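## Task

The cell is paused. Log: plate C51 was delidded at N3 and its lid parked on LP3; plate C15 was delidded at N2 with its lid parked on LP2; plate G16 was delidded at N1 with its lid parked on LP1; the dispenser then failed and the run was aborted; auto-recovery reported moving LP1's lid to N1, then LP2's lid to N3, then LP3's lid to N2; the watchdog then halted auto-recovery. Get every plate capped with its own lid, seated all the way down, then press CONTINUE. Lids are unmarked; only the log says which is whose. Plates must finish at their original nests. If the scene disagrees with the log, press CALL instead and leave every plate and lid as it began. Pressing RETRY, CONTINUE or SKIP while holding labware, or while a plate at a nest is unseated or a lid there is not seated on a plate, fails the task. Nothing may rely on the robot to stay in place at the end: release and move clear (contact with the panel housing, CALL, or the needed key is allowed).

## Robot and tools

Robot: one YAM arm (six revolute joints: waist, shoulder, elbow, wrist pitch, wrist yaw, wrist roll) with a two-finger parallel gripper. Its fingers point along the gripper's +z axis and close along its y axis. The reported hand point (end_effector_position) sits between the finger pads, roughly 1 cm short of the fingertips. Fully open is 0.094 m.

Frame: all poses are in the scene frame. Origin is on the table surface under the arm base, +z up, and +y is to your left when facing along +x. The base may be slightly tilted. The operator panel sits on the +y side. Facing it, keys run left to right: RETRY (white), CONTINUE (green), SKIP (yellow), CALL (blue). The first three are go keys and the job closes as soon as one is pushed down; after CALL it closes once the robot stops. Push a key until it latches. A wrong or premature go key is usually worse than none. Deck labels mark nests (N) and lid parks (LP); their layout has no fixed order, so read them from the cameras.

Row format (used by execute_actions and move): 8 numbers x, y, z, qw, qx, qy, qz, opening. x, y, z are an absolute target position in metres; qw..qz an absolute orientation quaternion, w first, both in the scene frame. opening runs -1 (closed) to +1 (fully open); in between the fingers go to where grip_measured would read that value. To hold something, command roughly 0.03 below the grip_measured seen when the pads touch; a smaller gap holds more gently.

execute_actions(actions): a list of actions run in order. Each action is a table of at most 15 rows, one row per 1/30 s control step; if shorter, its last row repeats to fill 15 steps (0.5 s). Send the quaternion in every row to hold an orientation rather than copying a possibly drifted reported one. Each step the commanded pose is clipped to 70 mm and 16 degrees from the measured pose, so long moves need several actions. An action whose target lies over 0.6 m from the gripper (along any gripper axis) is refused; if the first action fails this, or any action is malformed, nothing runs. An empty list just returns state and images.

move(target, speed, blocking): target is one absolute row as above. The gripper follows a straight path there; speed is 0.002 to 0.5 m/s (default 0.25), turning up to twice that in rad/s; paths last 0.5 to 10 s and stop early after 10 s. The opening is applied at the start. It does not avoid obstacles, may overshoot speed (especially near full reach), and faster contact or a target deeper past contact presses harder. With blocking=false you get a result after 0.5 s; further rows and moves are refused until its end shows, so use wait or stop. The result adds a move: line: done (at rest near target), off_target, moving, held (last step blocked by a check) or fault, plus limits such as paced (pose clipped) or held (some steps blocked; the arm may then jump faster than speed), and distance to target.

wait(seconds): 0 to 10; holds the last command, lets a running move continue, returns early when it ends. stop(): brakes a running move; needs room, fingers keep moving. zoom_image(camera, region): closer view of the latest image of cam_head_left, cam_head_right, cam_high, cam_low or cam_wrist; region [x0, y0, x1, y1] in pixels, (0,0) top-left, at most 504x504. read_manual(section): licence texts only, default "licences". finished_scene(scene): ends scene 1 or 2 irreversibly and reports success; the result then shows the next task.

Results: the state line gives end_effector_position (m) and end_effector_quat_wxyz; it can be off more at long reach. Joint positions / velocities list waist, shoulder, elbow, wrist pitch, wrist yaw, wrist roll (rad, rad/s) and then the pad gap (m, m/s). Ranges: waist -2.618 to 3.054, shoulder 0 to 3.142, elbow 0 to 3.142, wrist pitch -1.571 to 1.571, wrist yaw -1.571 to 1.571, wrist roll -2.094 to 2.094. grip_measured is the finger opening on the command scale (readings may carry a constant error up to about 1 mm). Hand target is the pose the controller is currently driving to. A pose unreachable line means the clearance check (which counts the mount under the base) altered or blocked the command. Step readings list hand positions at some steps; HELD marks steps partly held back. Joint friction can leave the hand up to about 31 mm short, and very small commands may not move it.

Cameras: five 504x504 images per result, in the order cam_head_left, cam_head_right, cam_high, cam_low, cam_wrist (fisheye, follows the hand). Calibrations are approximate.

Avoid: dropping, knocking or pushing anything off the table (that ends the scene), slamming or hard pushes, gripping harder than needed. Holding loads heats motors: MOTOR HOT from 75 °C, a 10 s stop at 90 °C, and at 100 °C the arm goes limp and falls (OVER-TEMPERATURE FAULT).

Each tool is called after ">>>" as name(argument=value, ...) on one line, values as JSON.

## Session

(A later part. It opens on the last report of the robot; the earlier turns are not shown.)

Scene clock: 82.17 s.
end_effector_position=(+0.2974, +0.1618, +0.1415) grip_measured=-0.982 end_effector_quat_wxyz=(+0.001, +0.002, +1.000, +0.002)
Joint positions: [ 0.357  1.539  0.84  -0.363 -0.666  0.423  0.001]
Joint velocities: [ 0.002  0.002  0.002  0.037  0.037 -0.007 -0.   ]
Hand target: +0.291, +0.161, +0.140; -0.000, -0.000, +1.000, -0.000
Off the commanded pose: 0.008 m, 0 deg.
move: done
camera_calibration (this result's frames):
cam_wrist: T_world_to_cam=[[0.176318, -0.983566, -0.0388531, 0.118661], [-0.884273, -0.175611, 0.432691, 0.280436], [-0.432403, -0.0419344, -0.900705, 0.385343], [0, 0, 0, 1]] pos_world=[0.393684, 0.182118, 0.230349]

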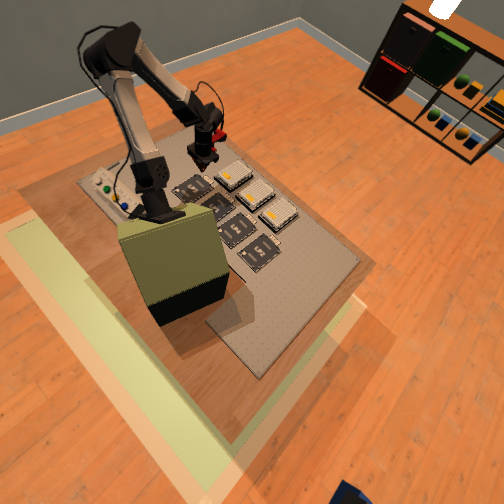

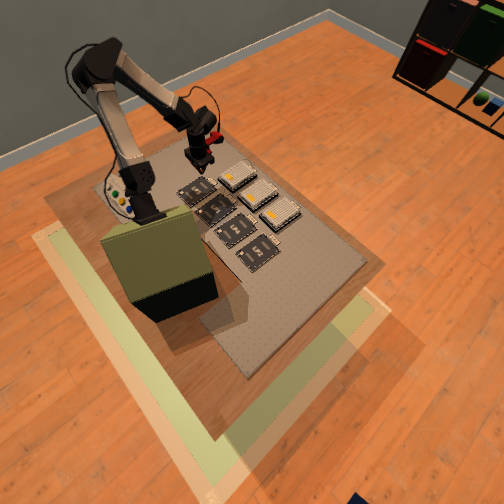

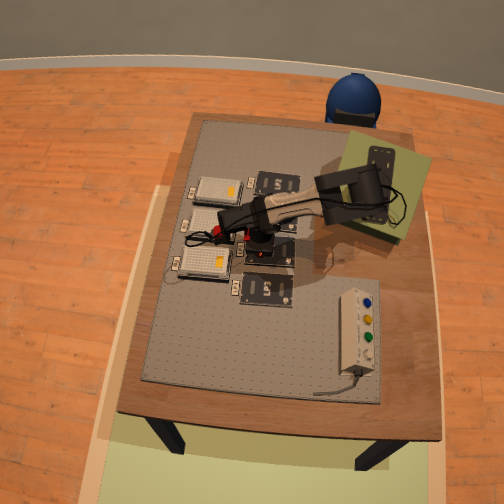

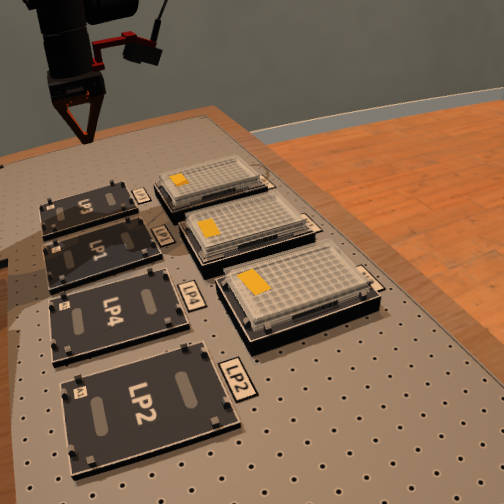

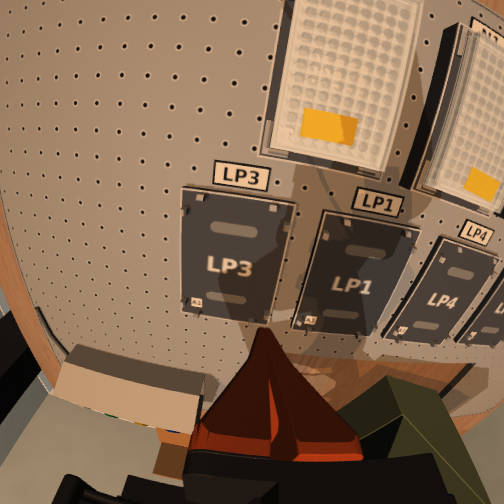

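>>> move(target=[0.2,0.22,0.25,0,-0.383,0.924,0,-1], speed=0.35)

>>> move(target=[0.03,0.27,0.24,0,-0.7071,0.7071,0,-1], speed=0.35)

>>> move(target=[-0.04,0.336,0.125,0.1228,-0.6964,0.6964,-0.1228,-1], speed=0.25)

Scene clock: 84.83 s.
end_effector_position=(+0.1992, +0.2149, +0.2454) grip_measured=-0.982 end_effector_quat_wxyz=(-0.003, -0.371, +0.929, +0.001)
Joint positions: [ 0.395  0.928  0.797 -0.916 -0.647 -0.306  0.001]
Joint velocities: [ 0.007  0.012  0.002  0.037  0.007 -0.037  0.001]
Hand target: +0.199, +0.221, +0.250; +0.000, -0.383, +0.924, +0.000
Off the commanded pose: 0.007 m, 2 deg.
move: done
camera_calibration (this result's frames):
cam_wrist: T_world_to_cam=[[0.807331, -0.588653, -0.0412868, -0.0176916], [-0.514826, -0.736816, 0.438241, 0.203584], [-0.288393, -0.33255, -0.897909, 0.471815], [0, 0, 0, 1]] pos_world=[0.255161, 0.296492, 0.333697]

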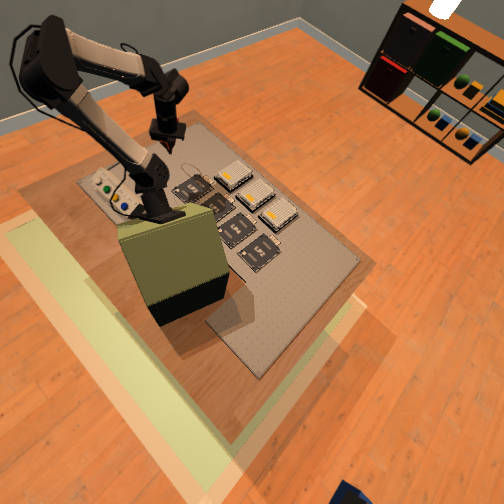

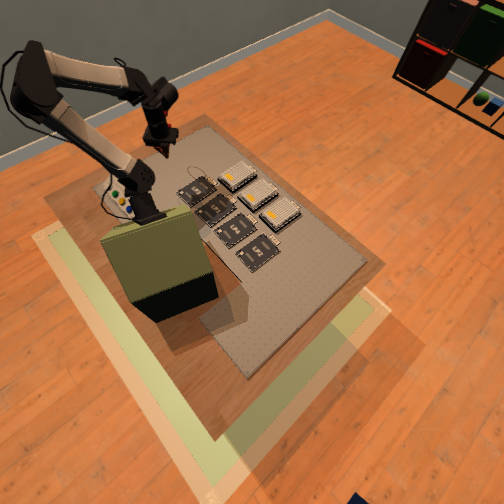

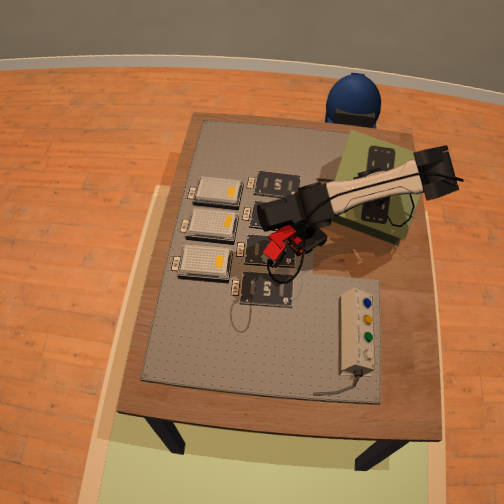

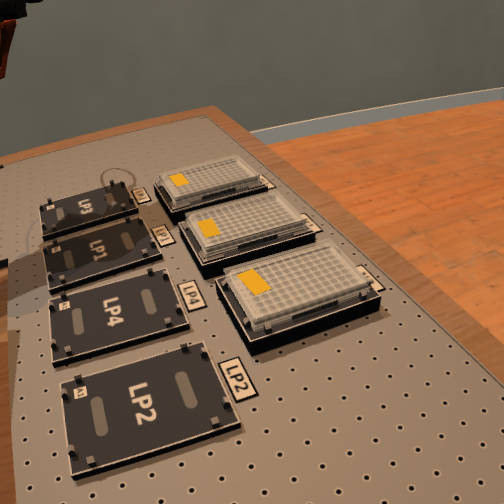

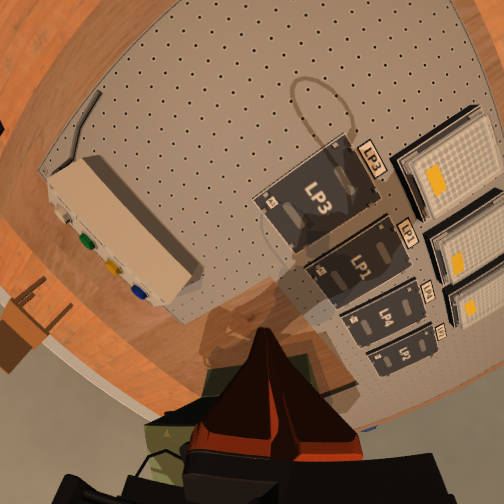

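Scene clock: 86.80 s.
end_effector_position=(+0.0334, +0.2730, +0.2431) grip_measured=-0.982 end_effector_quat_wxyz=(-0.007, +0.705, -0.709, -0.005)
Joint positions: [ 1.922  0.637  0.681 -0.865  0.393  0.083  0.001]
Joint velocities: [ 0.002 -0.017 -0.012  0.037  0.022  0.066 -0.001]
Hand target: +0.031, +0.271, +0.240; -0.003, +0.709, -0.705, +0.001
Off the commanded pose: 0.005 m, 1 deg.
move: done
camera_calibration (this result's frames):
cam_wrist: T_world_to_cam=[[0.984129, 0.175021, -0.0292774, -0.0670078], [0.171005, -0.891303, 0.419923, 0.185795], [0.0474005, -0.418266, -0.907087, 0.455679], [0, 0, 0, 1]] pos_world=[0.012573, 0.367922, 0.333359]

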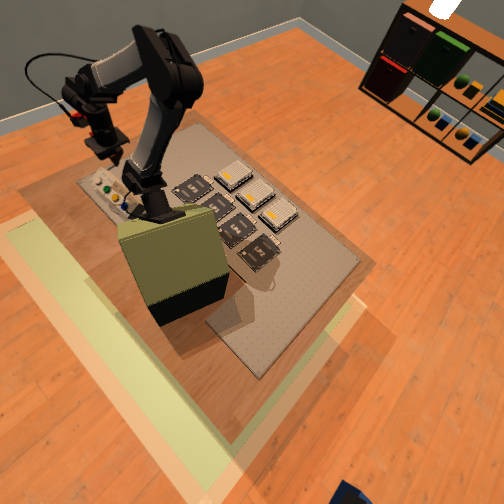

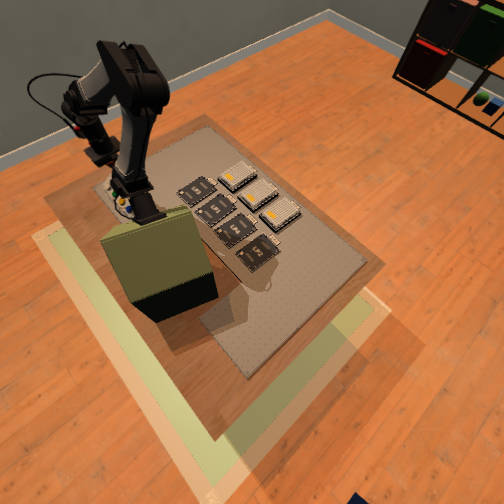

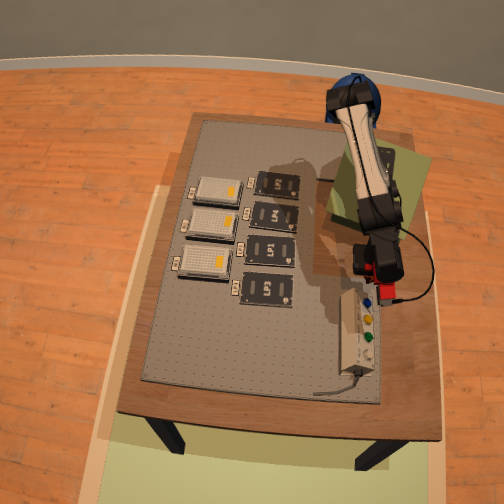

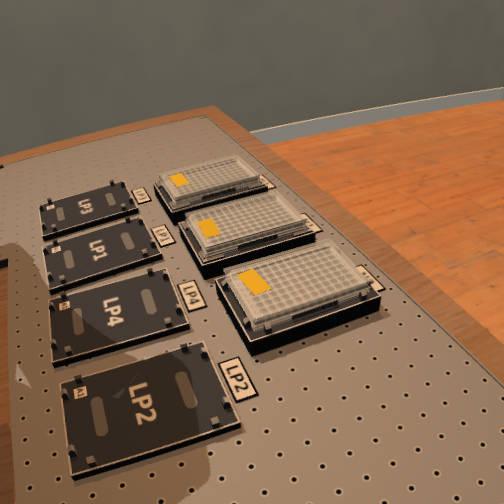

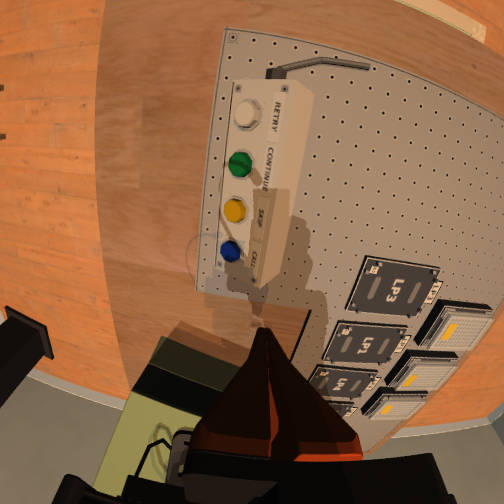

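Scene clock: 88.13 s.
end_effector_position=(-0.0358, +0.3262, +0.1243) grip_measured=-0.982 end_effector_quat_wxyz=(-0.115, +0.703, -0.689, +0.132)
Joint positions: [ 2.161  1.523  0.874 -0.468  0.863  0.393  0.001]
Joint velocities: [ 0.002 -0.027 -0.007  0.022  0.022 -0.022  0.   ]
Hand target: -0.040, +0.337, +0.124; -0.123, +0.697, -0.696, +0.123
Off the commanded pose: 0.011 m, 2 deg.
move: off_target
camera_calibration (this result's frames):
cam_wrist: T_world_to_cam=[[0.932677, 0.201573, 0.299136, -0.0630547], [0.0296096, -0.869275, 0.493442, 0.273526], [0.359496, -0.451365, -0.816721, 0.384146], [0, 0, 0, 1]] pos_world=[-0.0873883, 0.423869, 0.197633]

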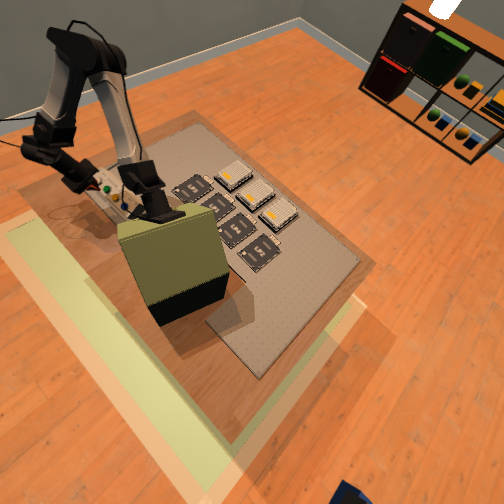

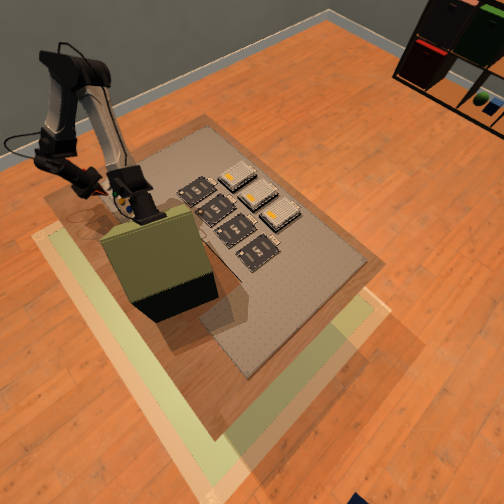

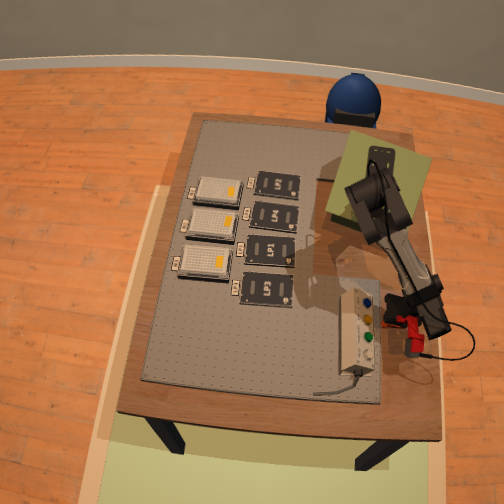

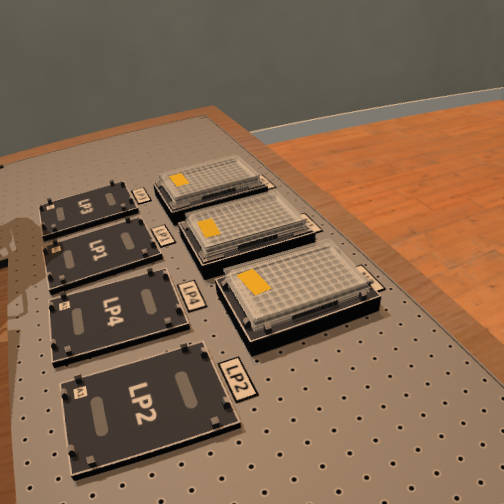

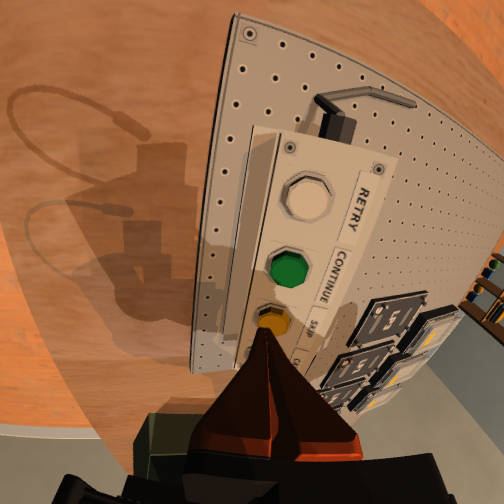

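>>> move(target=[-0.024,0.348,0.105,0.1228,-0.6964,0.6964,-0.1228,-1], speed=0.1)

Scene clock: 92.10 s.
end_effector_position=(-0.0232, +0.3378, +0.1091) grip_measured=-0.982 end_effector_quat_wxyz=(-0.120, +0.702, -0.690, +0.129)
Joint positions: [ 2.089  1.543  0.874 -0.362  0.836  0.29   0.001]
Joint velocities: [0.007 0.007 0.007 0.007 0.007 0.022 0.   ]
Hand target: -0.024, +0.348, +0.105; -0.123, +0.696, -0.696, +0.123
Off the commanded pose: 0.011 m, 1 deg.
move: off_target
camera_calibration (this result's frames):
cam_wrist: T_world_to_cam=[[0.931784, 0.197641, 0.304495, -0.0718683], [0.0279523, -0.875369, 0.482646, 0.29395], [0.361936, -0.441211, -0.821179, 0.369593], [0, 0, 0, 1]] pos_world=[-0.0750201, 0.434588, 0.183512]

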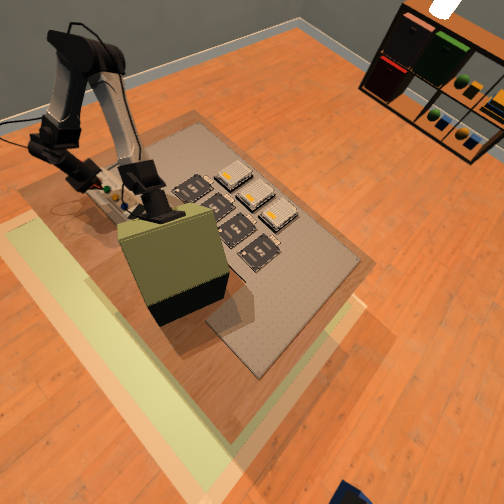

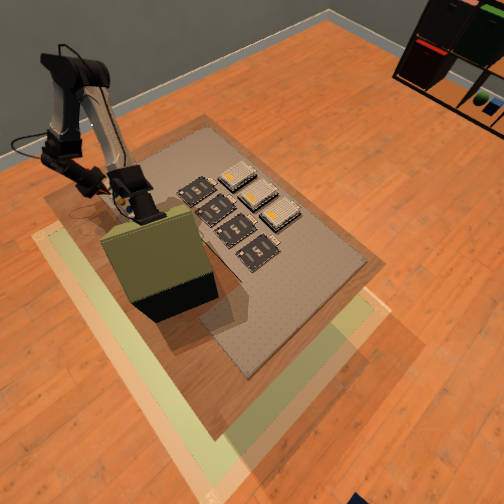

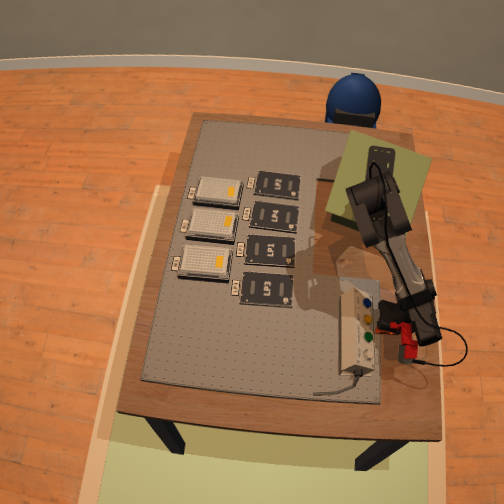

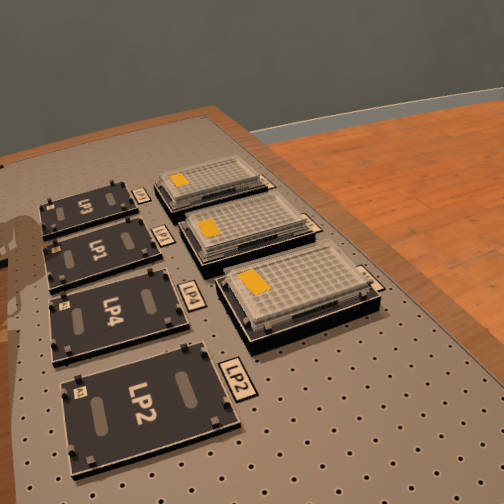

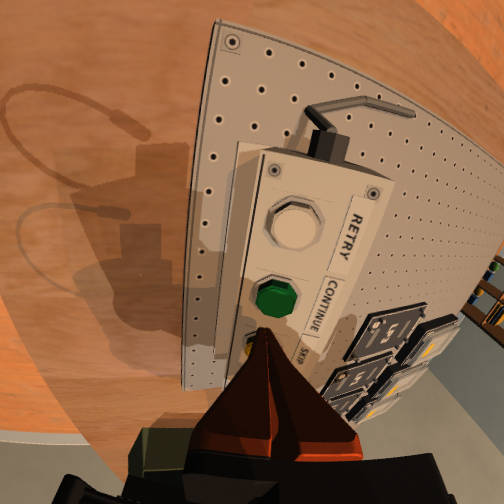

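>>> execute_actions(actions=[[[-0.020,0.358,0.108,0.1228,-0.6964,0.6964,-0.1228,-1],[-0.020,0.358,0.108,0.1228,-0.6964,0.6964,-0.1228,-1],[-0.020,0.358,0.108,0.1228,-0.6964,0.6964,-0.1228,-1],[-0.020,0.346,0.107,0.1228,-0.6964,0.6964,-0.1228,-1]]])

Scene clock: 94.57 s.
end_effector_position=(-0.0222, +0.3489, +0.1095) grip_measured=-0.982 end_effector_quat_wxyz=(-0.125, +0.696, -0.696, +0.120)
Joint positions: [ 2.079  1.543  0.897 -0.35   0.829  0.279  0.001]
Joint velocities: [ 0.002  0.002 -0.012 -0.007  0.037  0.081 -0.001]
Hand target: -0.020, +0.346, +0.107; -0.123, +0.696, -0.697, +0.123
Off the commanded pose: 0.004 m, 0 deg.
Step readings (end_effector_position):
0: (-0.0235, +0.3382, +0.1090)
1: (-0.0232, +0.3392, +0.1092)
2: (-0.0228, +0.3418, +0.1095)
4: (-0.0218, +0.3478, +0.1097)
8: (-0.0222, +0.3489, +0.1095)
15: end_effector_position above
camera_calibration (this result's frames):
cam_wrist: T_world_to_cam=[[0.936029, 0.178099, 0.30353, -0.0681395], [0.0184412, -0.886127, 0.463075, 0.309141], [0.35144, -0.427854, -0.832725, 0.370854], [0, 0, 0, 1]] pos_world=[-0.0722534, 0.444746, 0.186346]

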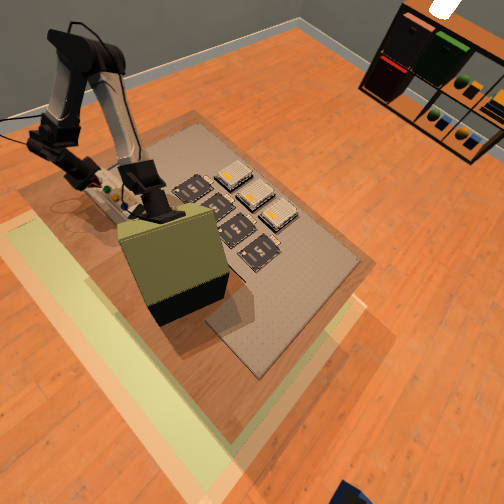

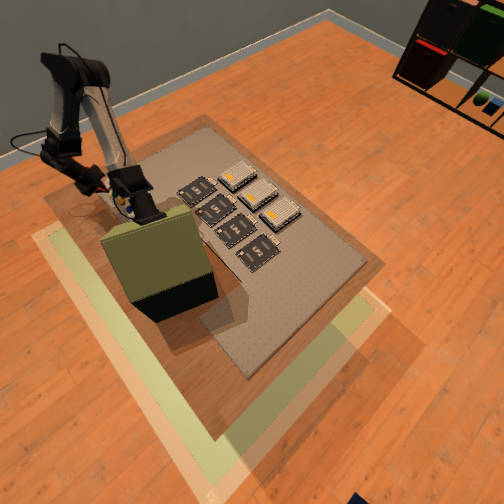

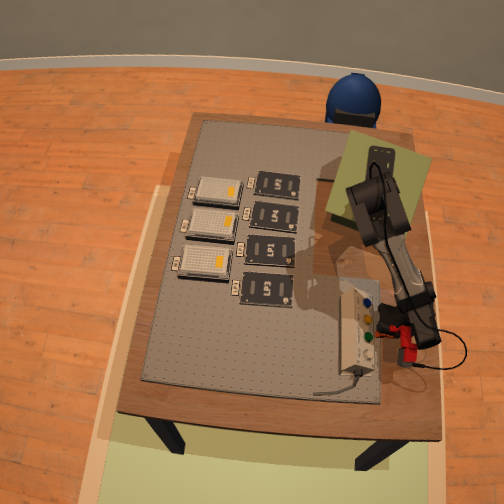

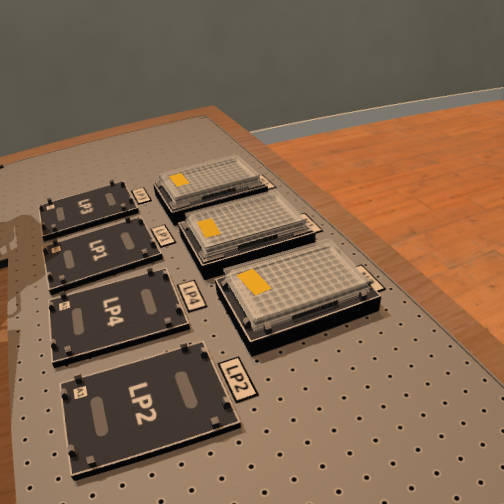

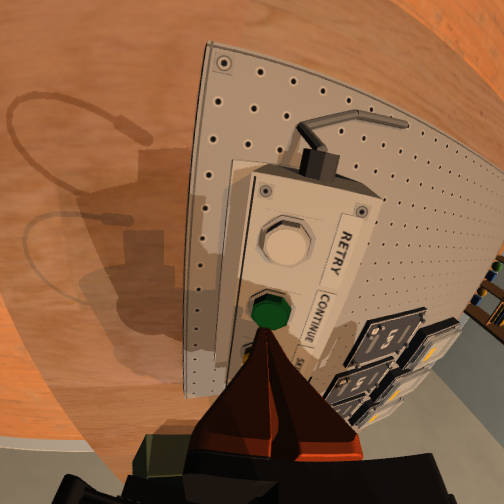

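>>> execute_actions(actions=[[[-0.012,0.346,0.097,0.1228,-0.6964,0.6964,-0.1228,-1]],[[-0.004,0.346,0.078,0.1228,-0.6964,0.6964,-0.1228,-1]]])

Scene clock: 96.23 s.
end_effector_position=(-0.0059, +0.3579, +0.0910) grip_measured=-0.982 end_effector_quat_wxyz=(-0.130, +0.695, -0.698, +0.116)
Joint positions: [ 1.996  1.57   0.89  -0.229  0.785  0.176  0.001]
Joint velocities: [-0.002 -0.007 -0.002  0.022  0.037  0.037 -0.001]
Hand target: -0.004, +0.346, +0.079; -0.122, +0.696, -0.697, +0.124
Off the commanded pose: 0.018 m, 1 deg.
Step readings (end_effector_position; steps 1 to 15: 1st action; 16 to 30: 2nd action):
0: (-0.0222, +0.3489, +0.1095)
1: (-0.0217, +0.3496, +0.1089)
2: (-0.0197, +0.3509, +0.1076)
4: (-0.0143, +0.3531, +0.1056)
8: (-0.0125, +0.3556, +0.1043)
15: (-0.0135, +0.3572, +0.1040)
16: (-0.0130, +0.3576, +0.1022)
17: (-0.0109, +0.3584, +0.0991)
19: (-0.0052, +0.3569, +0.0923)
23: (-0.0053, +0.3576, +0.0912)
30: end_effector_position above
camera_calibration (this result's frames):
cam_wrist: T_world_to_cam=[[0.93597, 0.173365, 0.306439, -0.0779317], [0.0172398, -0.89189, 0.451923, 0.328506], [0.351658, -0.417703, -0.837771, 0.35034], [0, 0, 0, 1]] pos_world=[-0.0559217, 0.45284, 0.168927]

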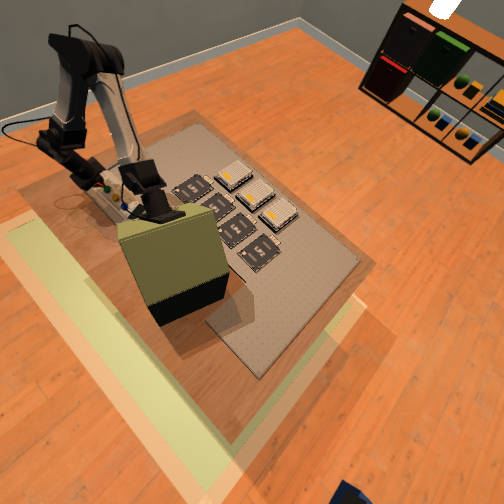

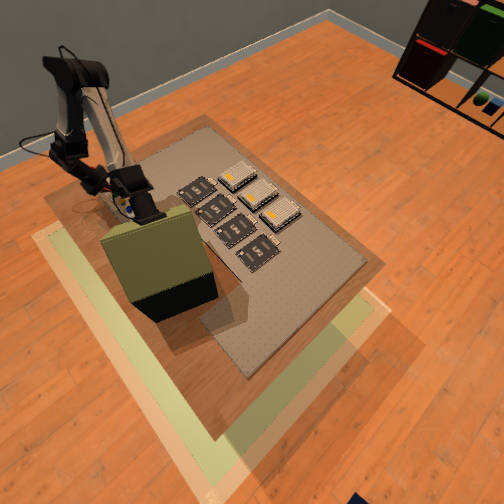

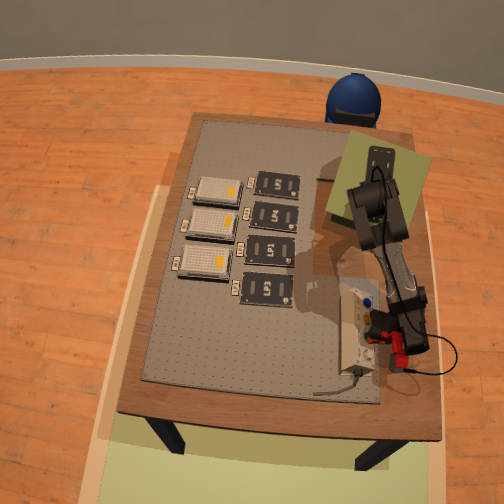

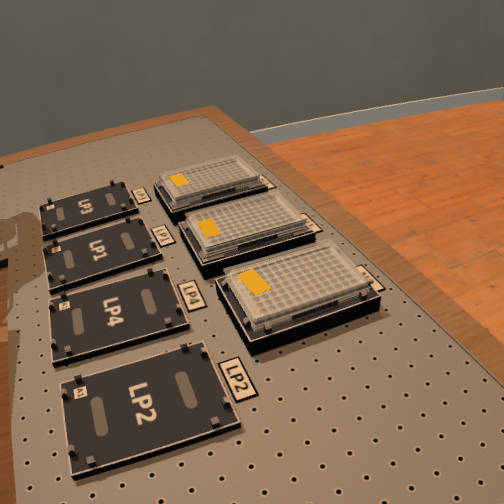

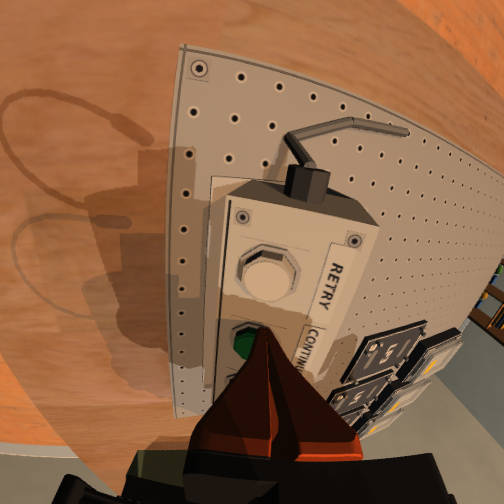

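>>> execute_actions(actions=[[[-0.012,0.355,0.112,0.1228,-0.6964,0.6964,-0.1228,-1],[-0.014,0.350,0.112,0.1228,-0.6964,0.6964,-0.1228,-1],[-0.022,0.332,0.112,0.1228,-0.6964,0.6964,-0.1228,-1]]])

Scene clock: 97.00 s.
end_effector_position=(-0.0237, +0.3432, +0.1092) grip_measured=-0.982 end_effector_quat_wxyz=(-0.126, +0.692, -0.701, +0.113)
Joint positions: [ 2.084  1.529  0.86  -0.314  0.826  0.287  0.001]
Joint velocities: [-0.002  0.017 -0.012 -0.051 -0.007  0.037  0.001]
Hand target: -0.022, +0.333, +0.112; -0.123, +0.697, -0.696, +0.122
Off the commanded pose: 0.012 m, 1 deg.
Step readings (end_effector_position):
0: (-0.0060, +0.3581, +0.0909)
1: (-0.0068, +0.3574, +0.0926)
2: (-0.0088, +0.3565, +0.0960)
4: (-0.0163, +0.3548, +0.1032)
8: (-0.0261, +0.3468, +0.1084)
15: end_effector_position above
camera_calibration (this result's frames):
cam_wrist: T_world_to_cam=[[0.940654, 0.164223, 0.296987, -0.0600154], [0.0136896, -0.892768, 0.450309, 0.307815], [0.339092, -0.419519, -0.842034, 0.366531], [0, 0, 0, 1]] pos_world=[-0.0720479, 0.43843, 0.187844]

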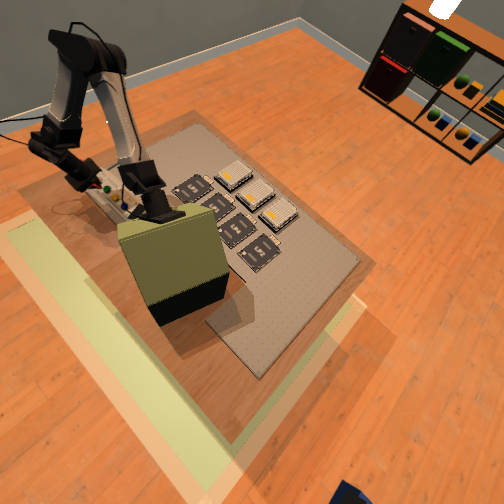

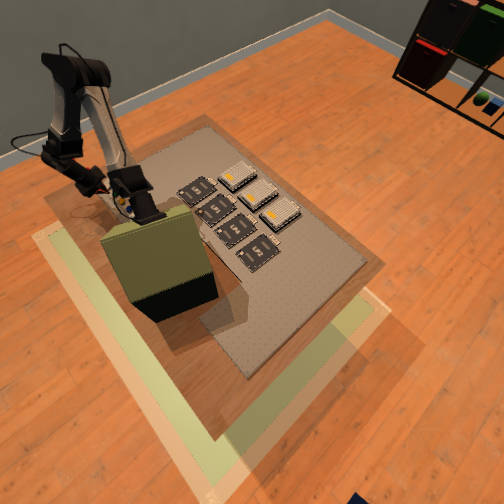

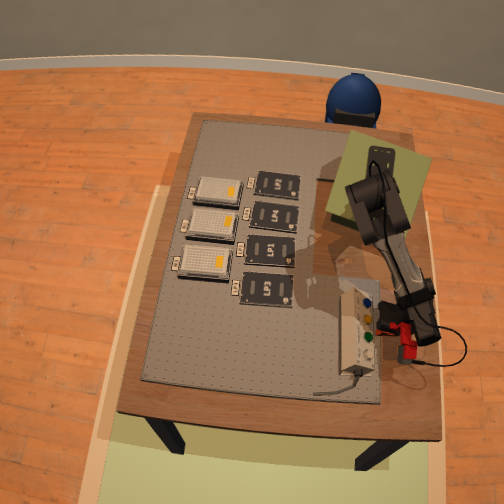

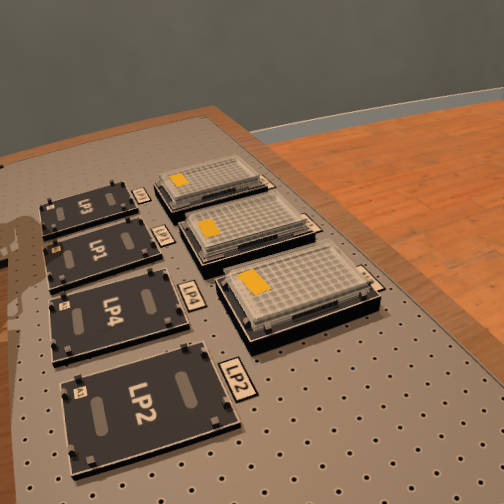

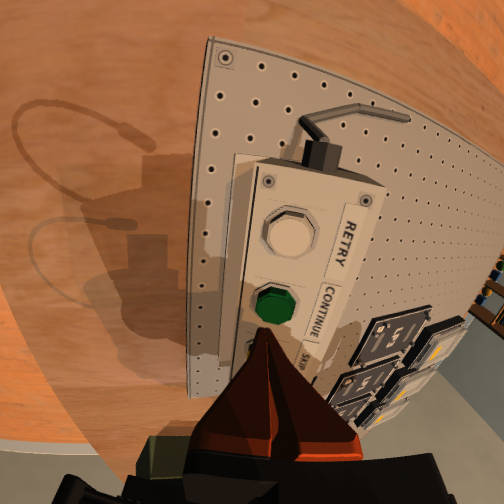

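>>> execute_actions(actions=[[[-0.016,0.336,0.098,0.1228,-0.6964,0.6964,-0.1228,-1]]])

Scene clock: 97.80 s.
end_effector_position=(-0.0177, +0.3479, +0.1063) grip_measured=-0.982 end_effector_quat_wxyz=(-0.131, +0.691, -0.702, +0.112)
Joint positions: [ 2.06   1.529  0.86  -0.284  0.82   0.256  0.001]
Joint velocities: [-0.017  0.007 -0.002  0.037  0.022 -0.051  0.   ]
Hand target: -0.016, +0.336, +0.098; -0.122, +0.696, -0.697, +0.123
Off the commanded pose: 0.015 m, 2 deg.
Step readings (end_effector_position):
0: (-0.0231, +0.3425, +0.1094)
1: (-0.0227, +0.3429, +0.1091)
2: (-0.0216, +0.3437, +0.1084)
4: (-0.0183, +0.3452, +0.1072)
8: (-0.0171, +0.3469, +0.1065)
15: end_effector_position above
camera_calibration (this result's frames):
cam_wrist: T_world_to_cam=[[0.939466, 0.159621, 0.303191, -0.0646655], [0.00961281, -0.896791, 0.442349, 0.315431], [0.342507, -0.412658, -0.844039, 0.361903], [0, 0, 0, 1]] pos_world=[-0.0662353, 0.44254, 0.185535]

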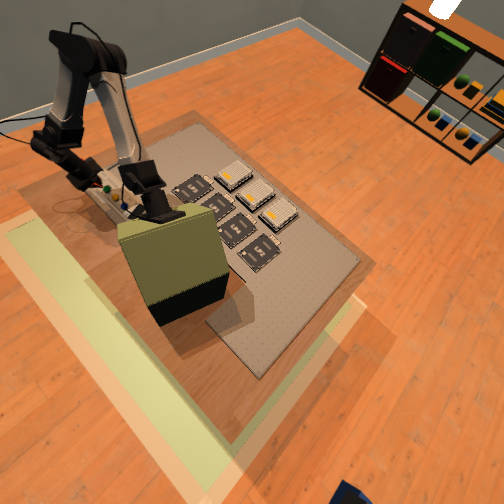

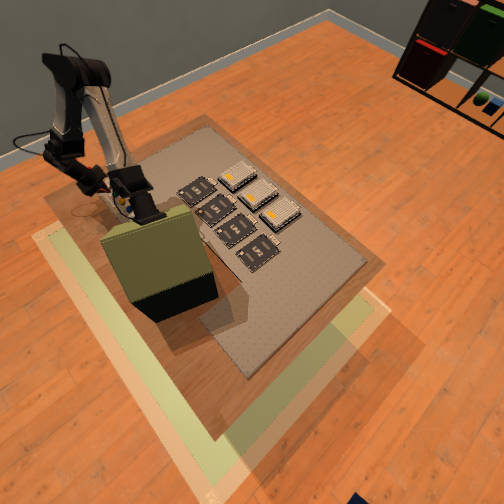

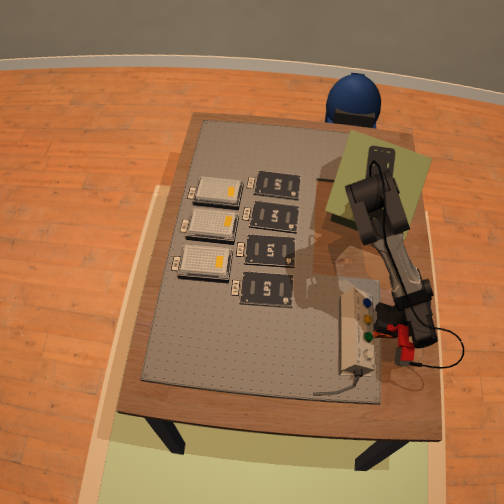

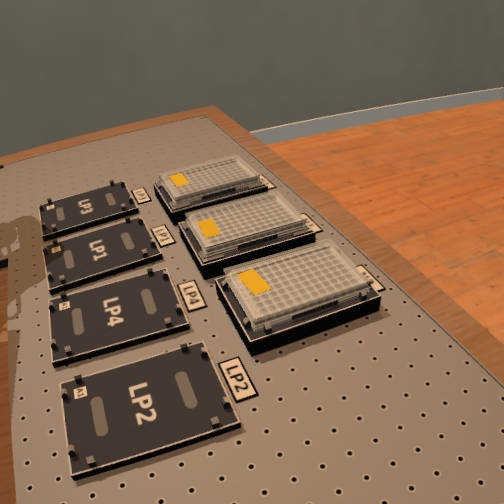

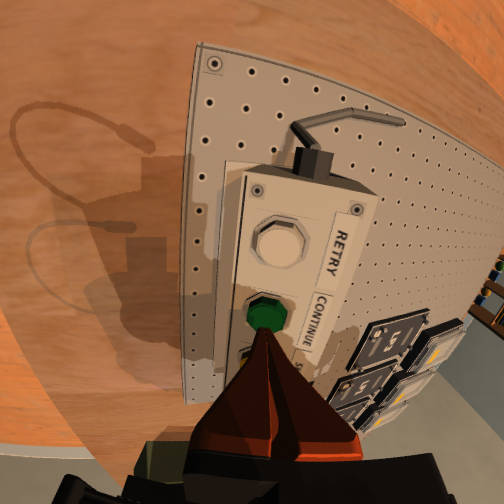

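>>> execute_actions(actions=[[[-0.012,0.340,0.074,0.1228,-0.6964,0.6964,-0.1228,-1]]])

Scene clock: 98.33 s.
end_effector_position=(-0.0154, +0.3495, +0.0842) grip_measured=-0.982 end_effector_quat_wxyz=(-0.129, +0.694, -0.700, +0.111)
Joint positions: [ 2.016  1.595  0.86  -0.18   0.789  0.197  0.001]
Joint velocities: [-0.002  0.007 -0.012 -0.022 -0.022  0.022 -0.001]
Step readings (end_effector_position):
0: (-0.0178, +0.3481, +0.1063)
1: (-0.0175, +0.3485, +0.1040)
2: (-0.0161, +0.3490, +0.0991)
4: (-0.0118, +0.3450, +0.0888)
5: (-0.0118, +0.3443, +0.0860)
camera_calibration (this result's frames):
cam_wrist: T_world_to_cam=[[0.93938, 0.167713, 0.299061, -0.0628558], [0.0181578, -0.895318, 0.445057, 0.325942], [0.342396, -0.412647, -0.844089, 0.343146], [0, 0, 0, 1]] pos_world=[-0.0643648, 0.443962, 0.163381]
The task's run has ended: the event that ends the task has happened.

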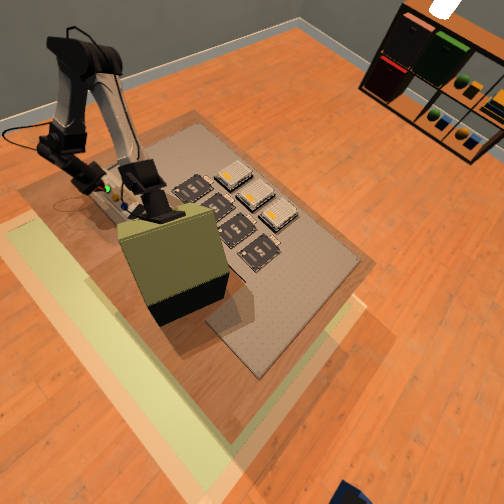

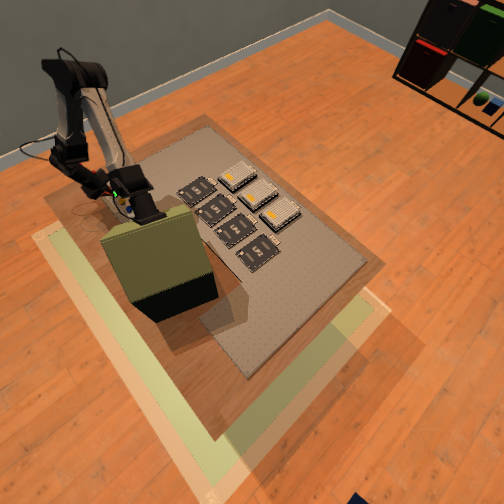

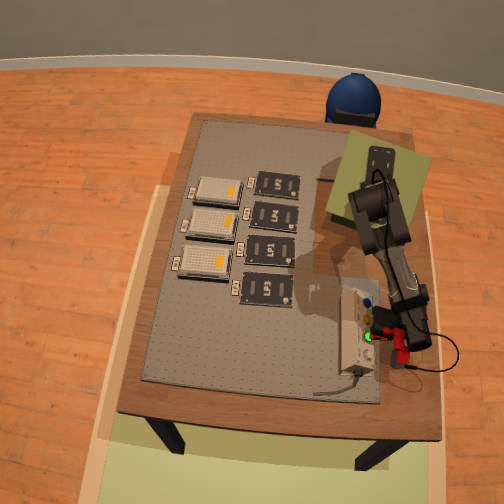

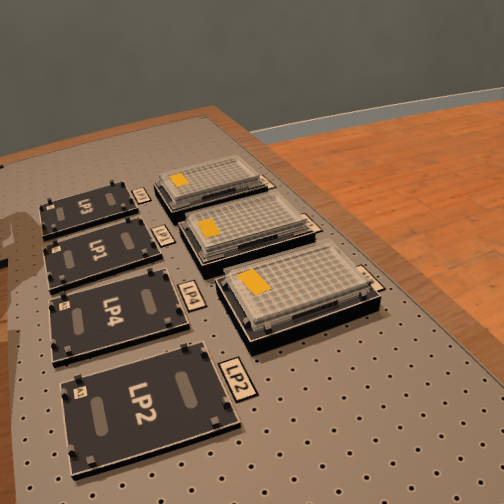

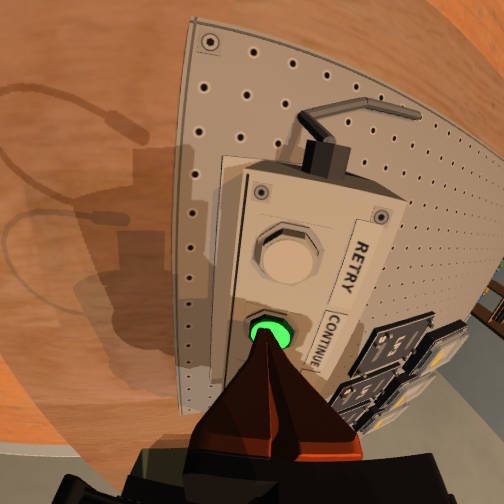

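>>> finished_scene(scene=2)

The scene is finished: the task was done.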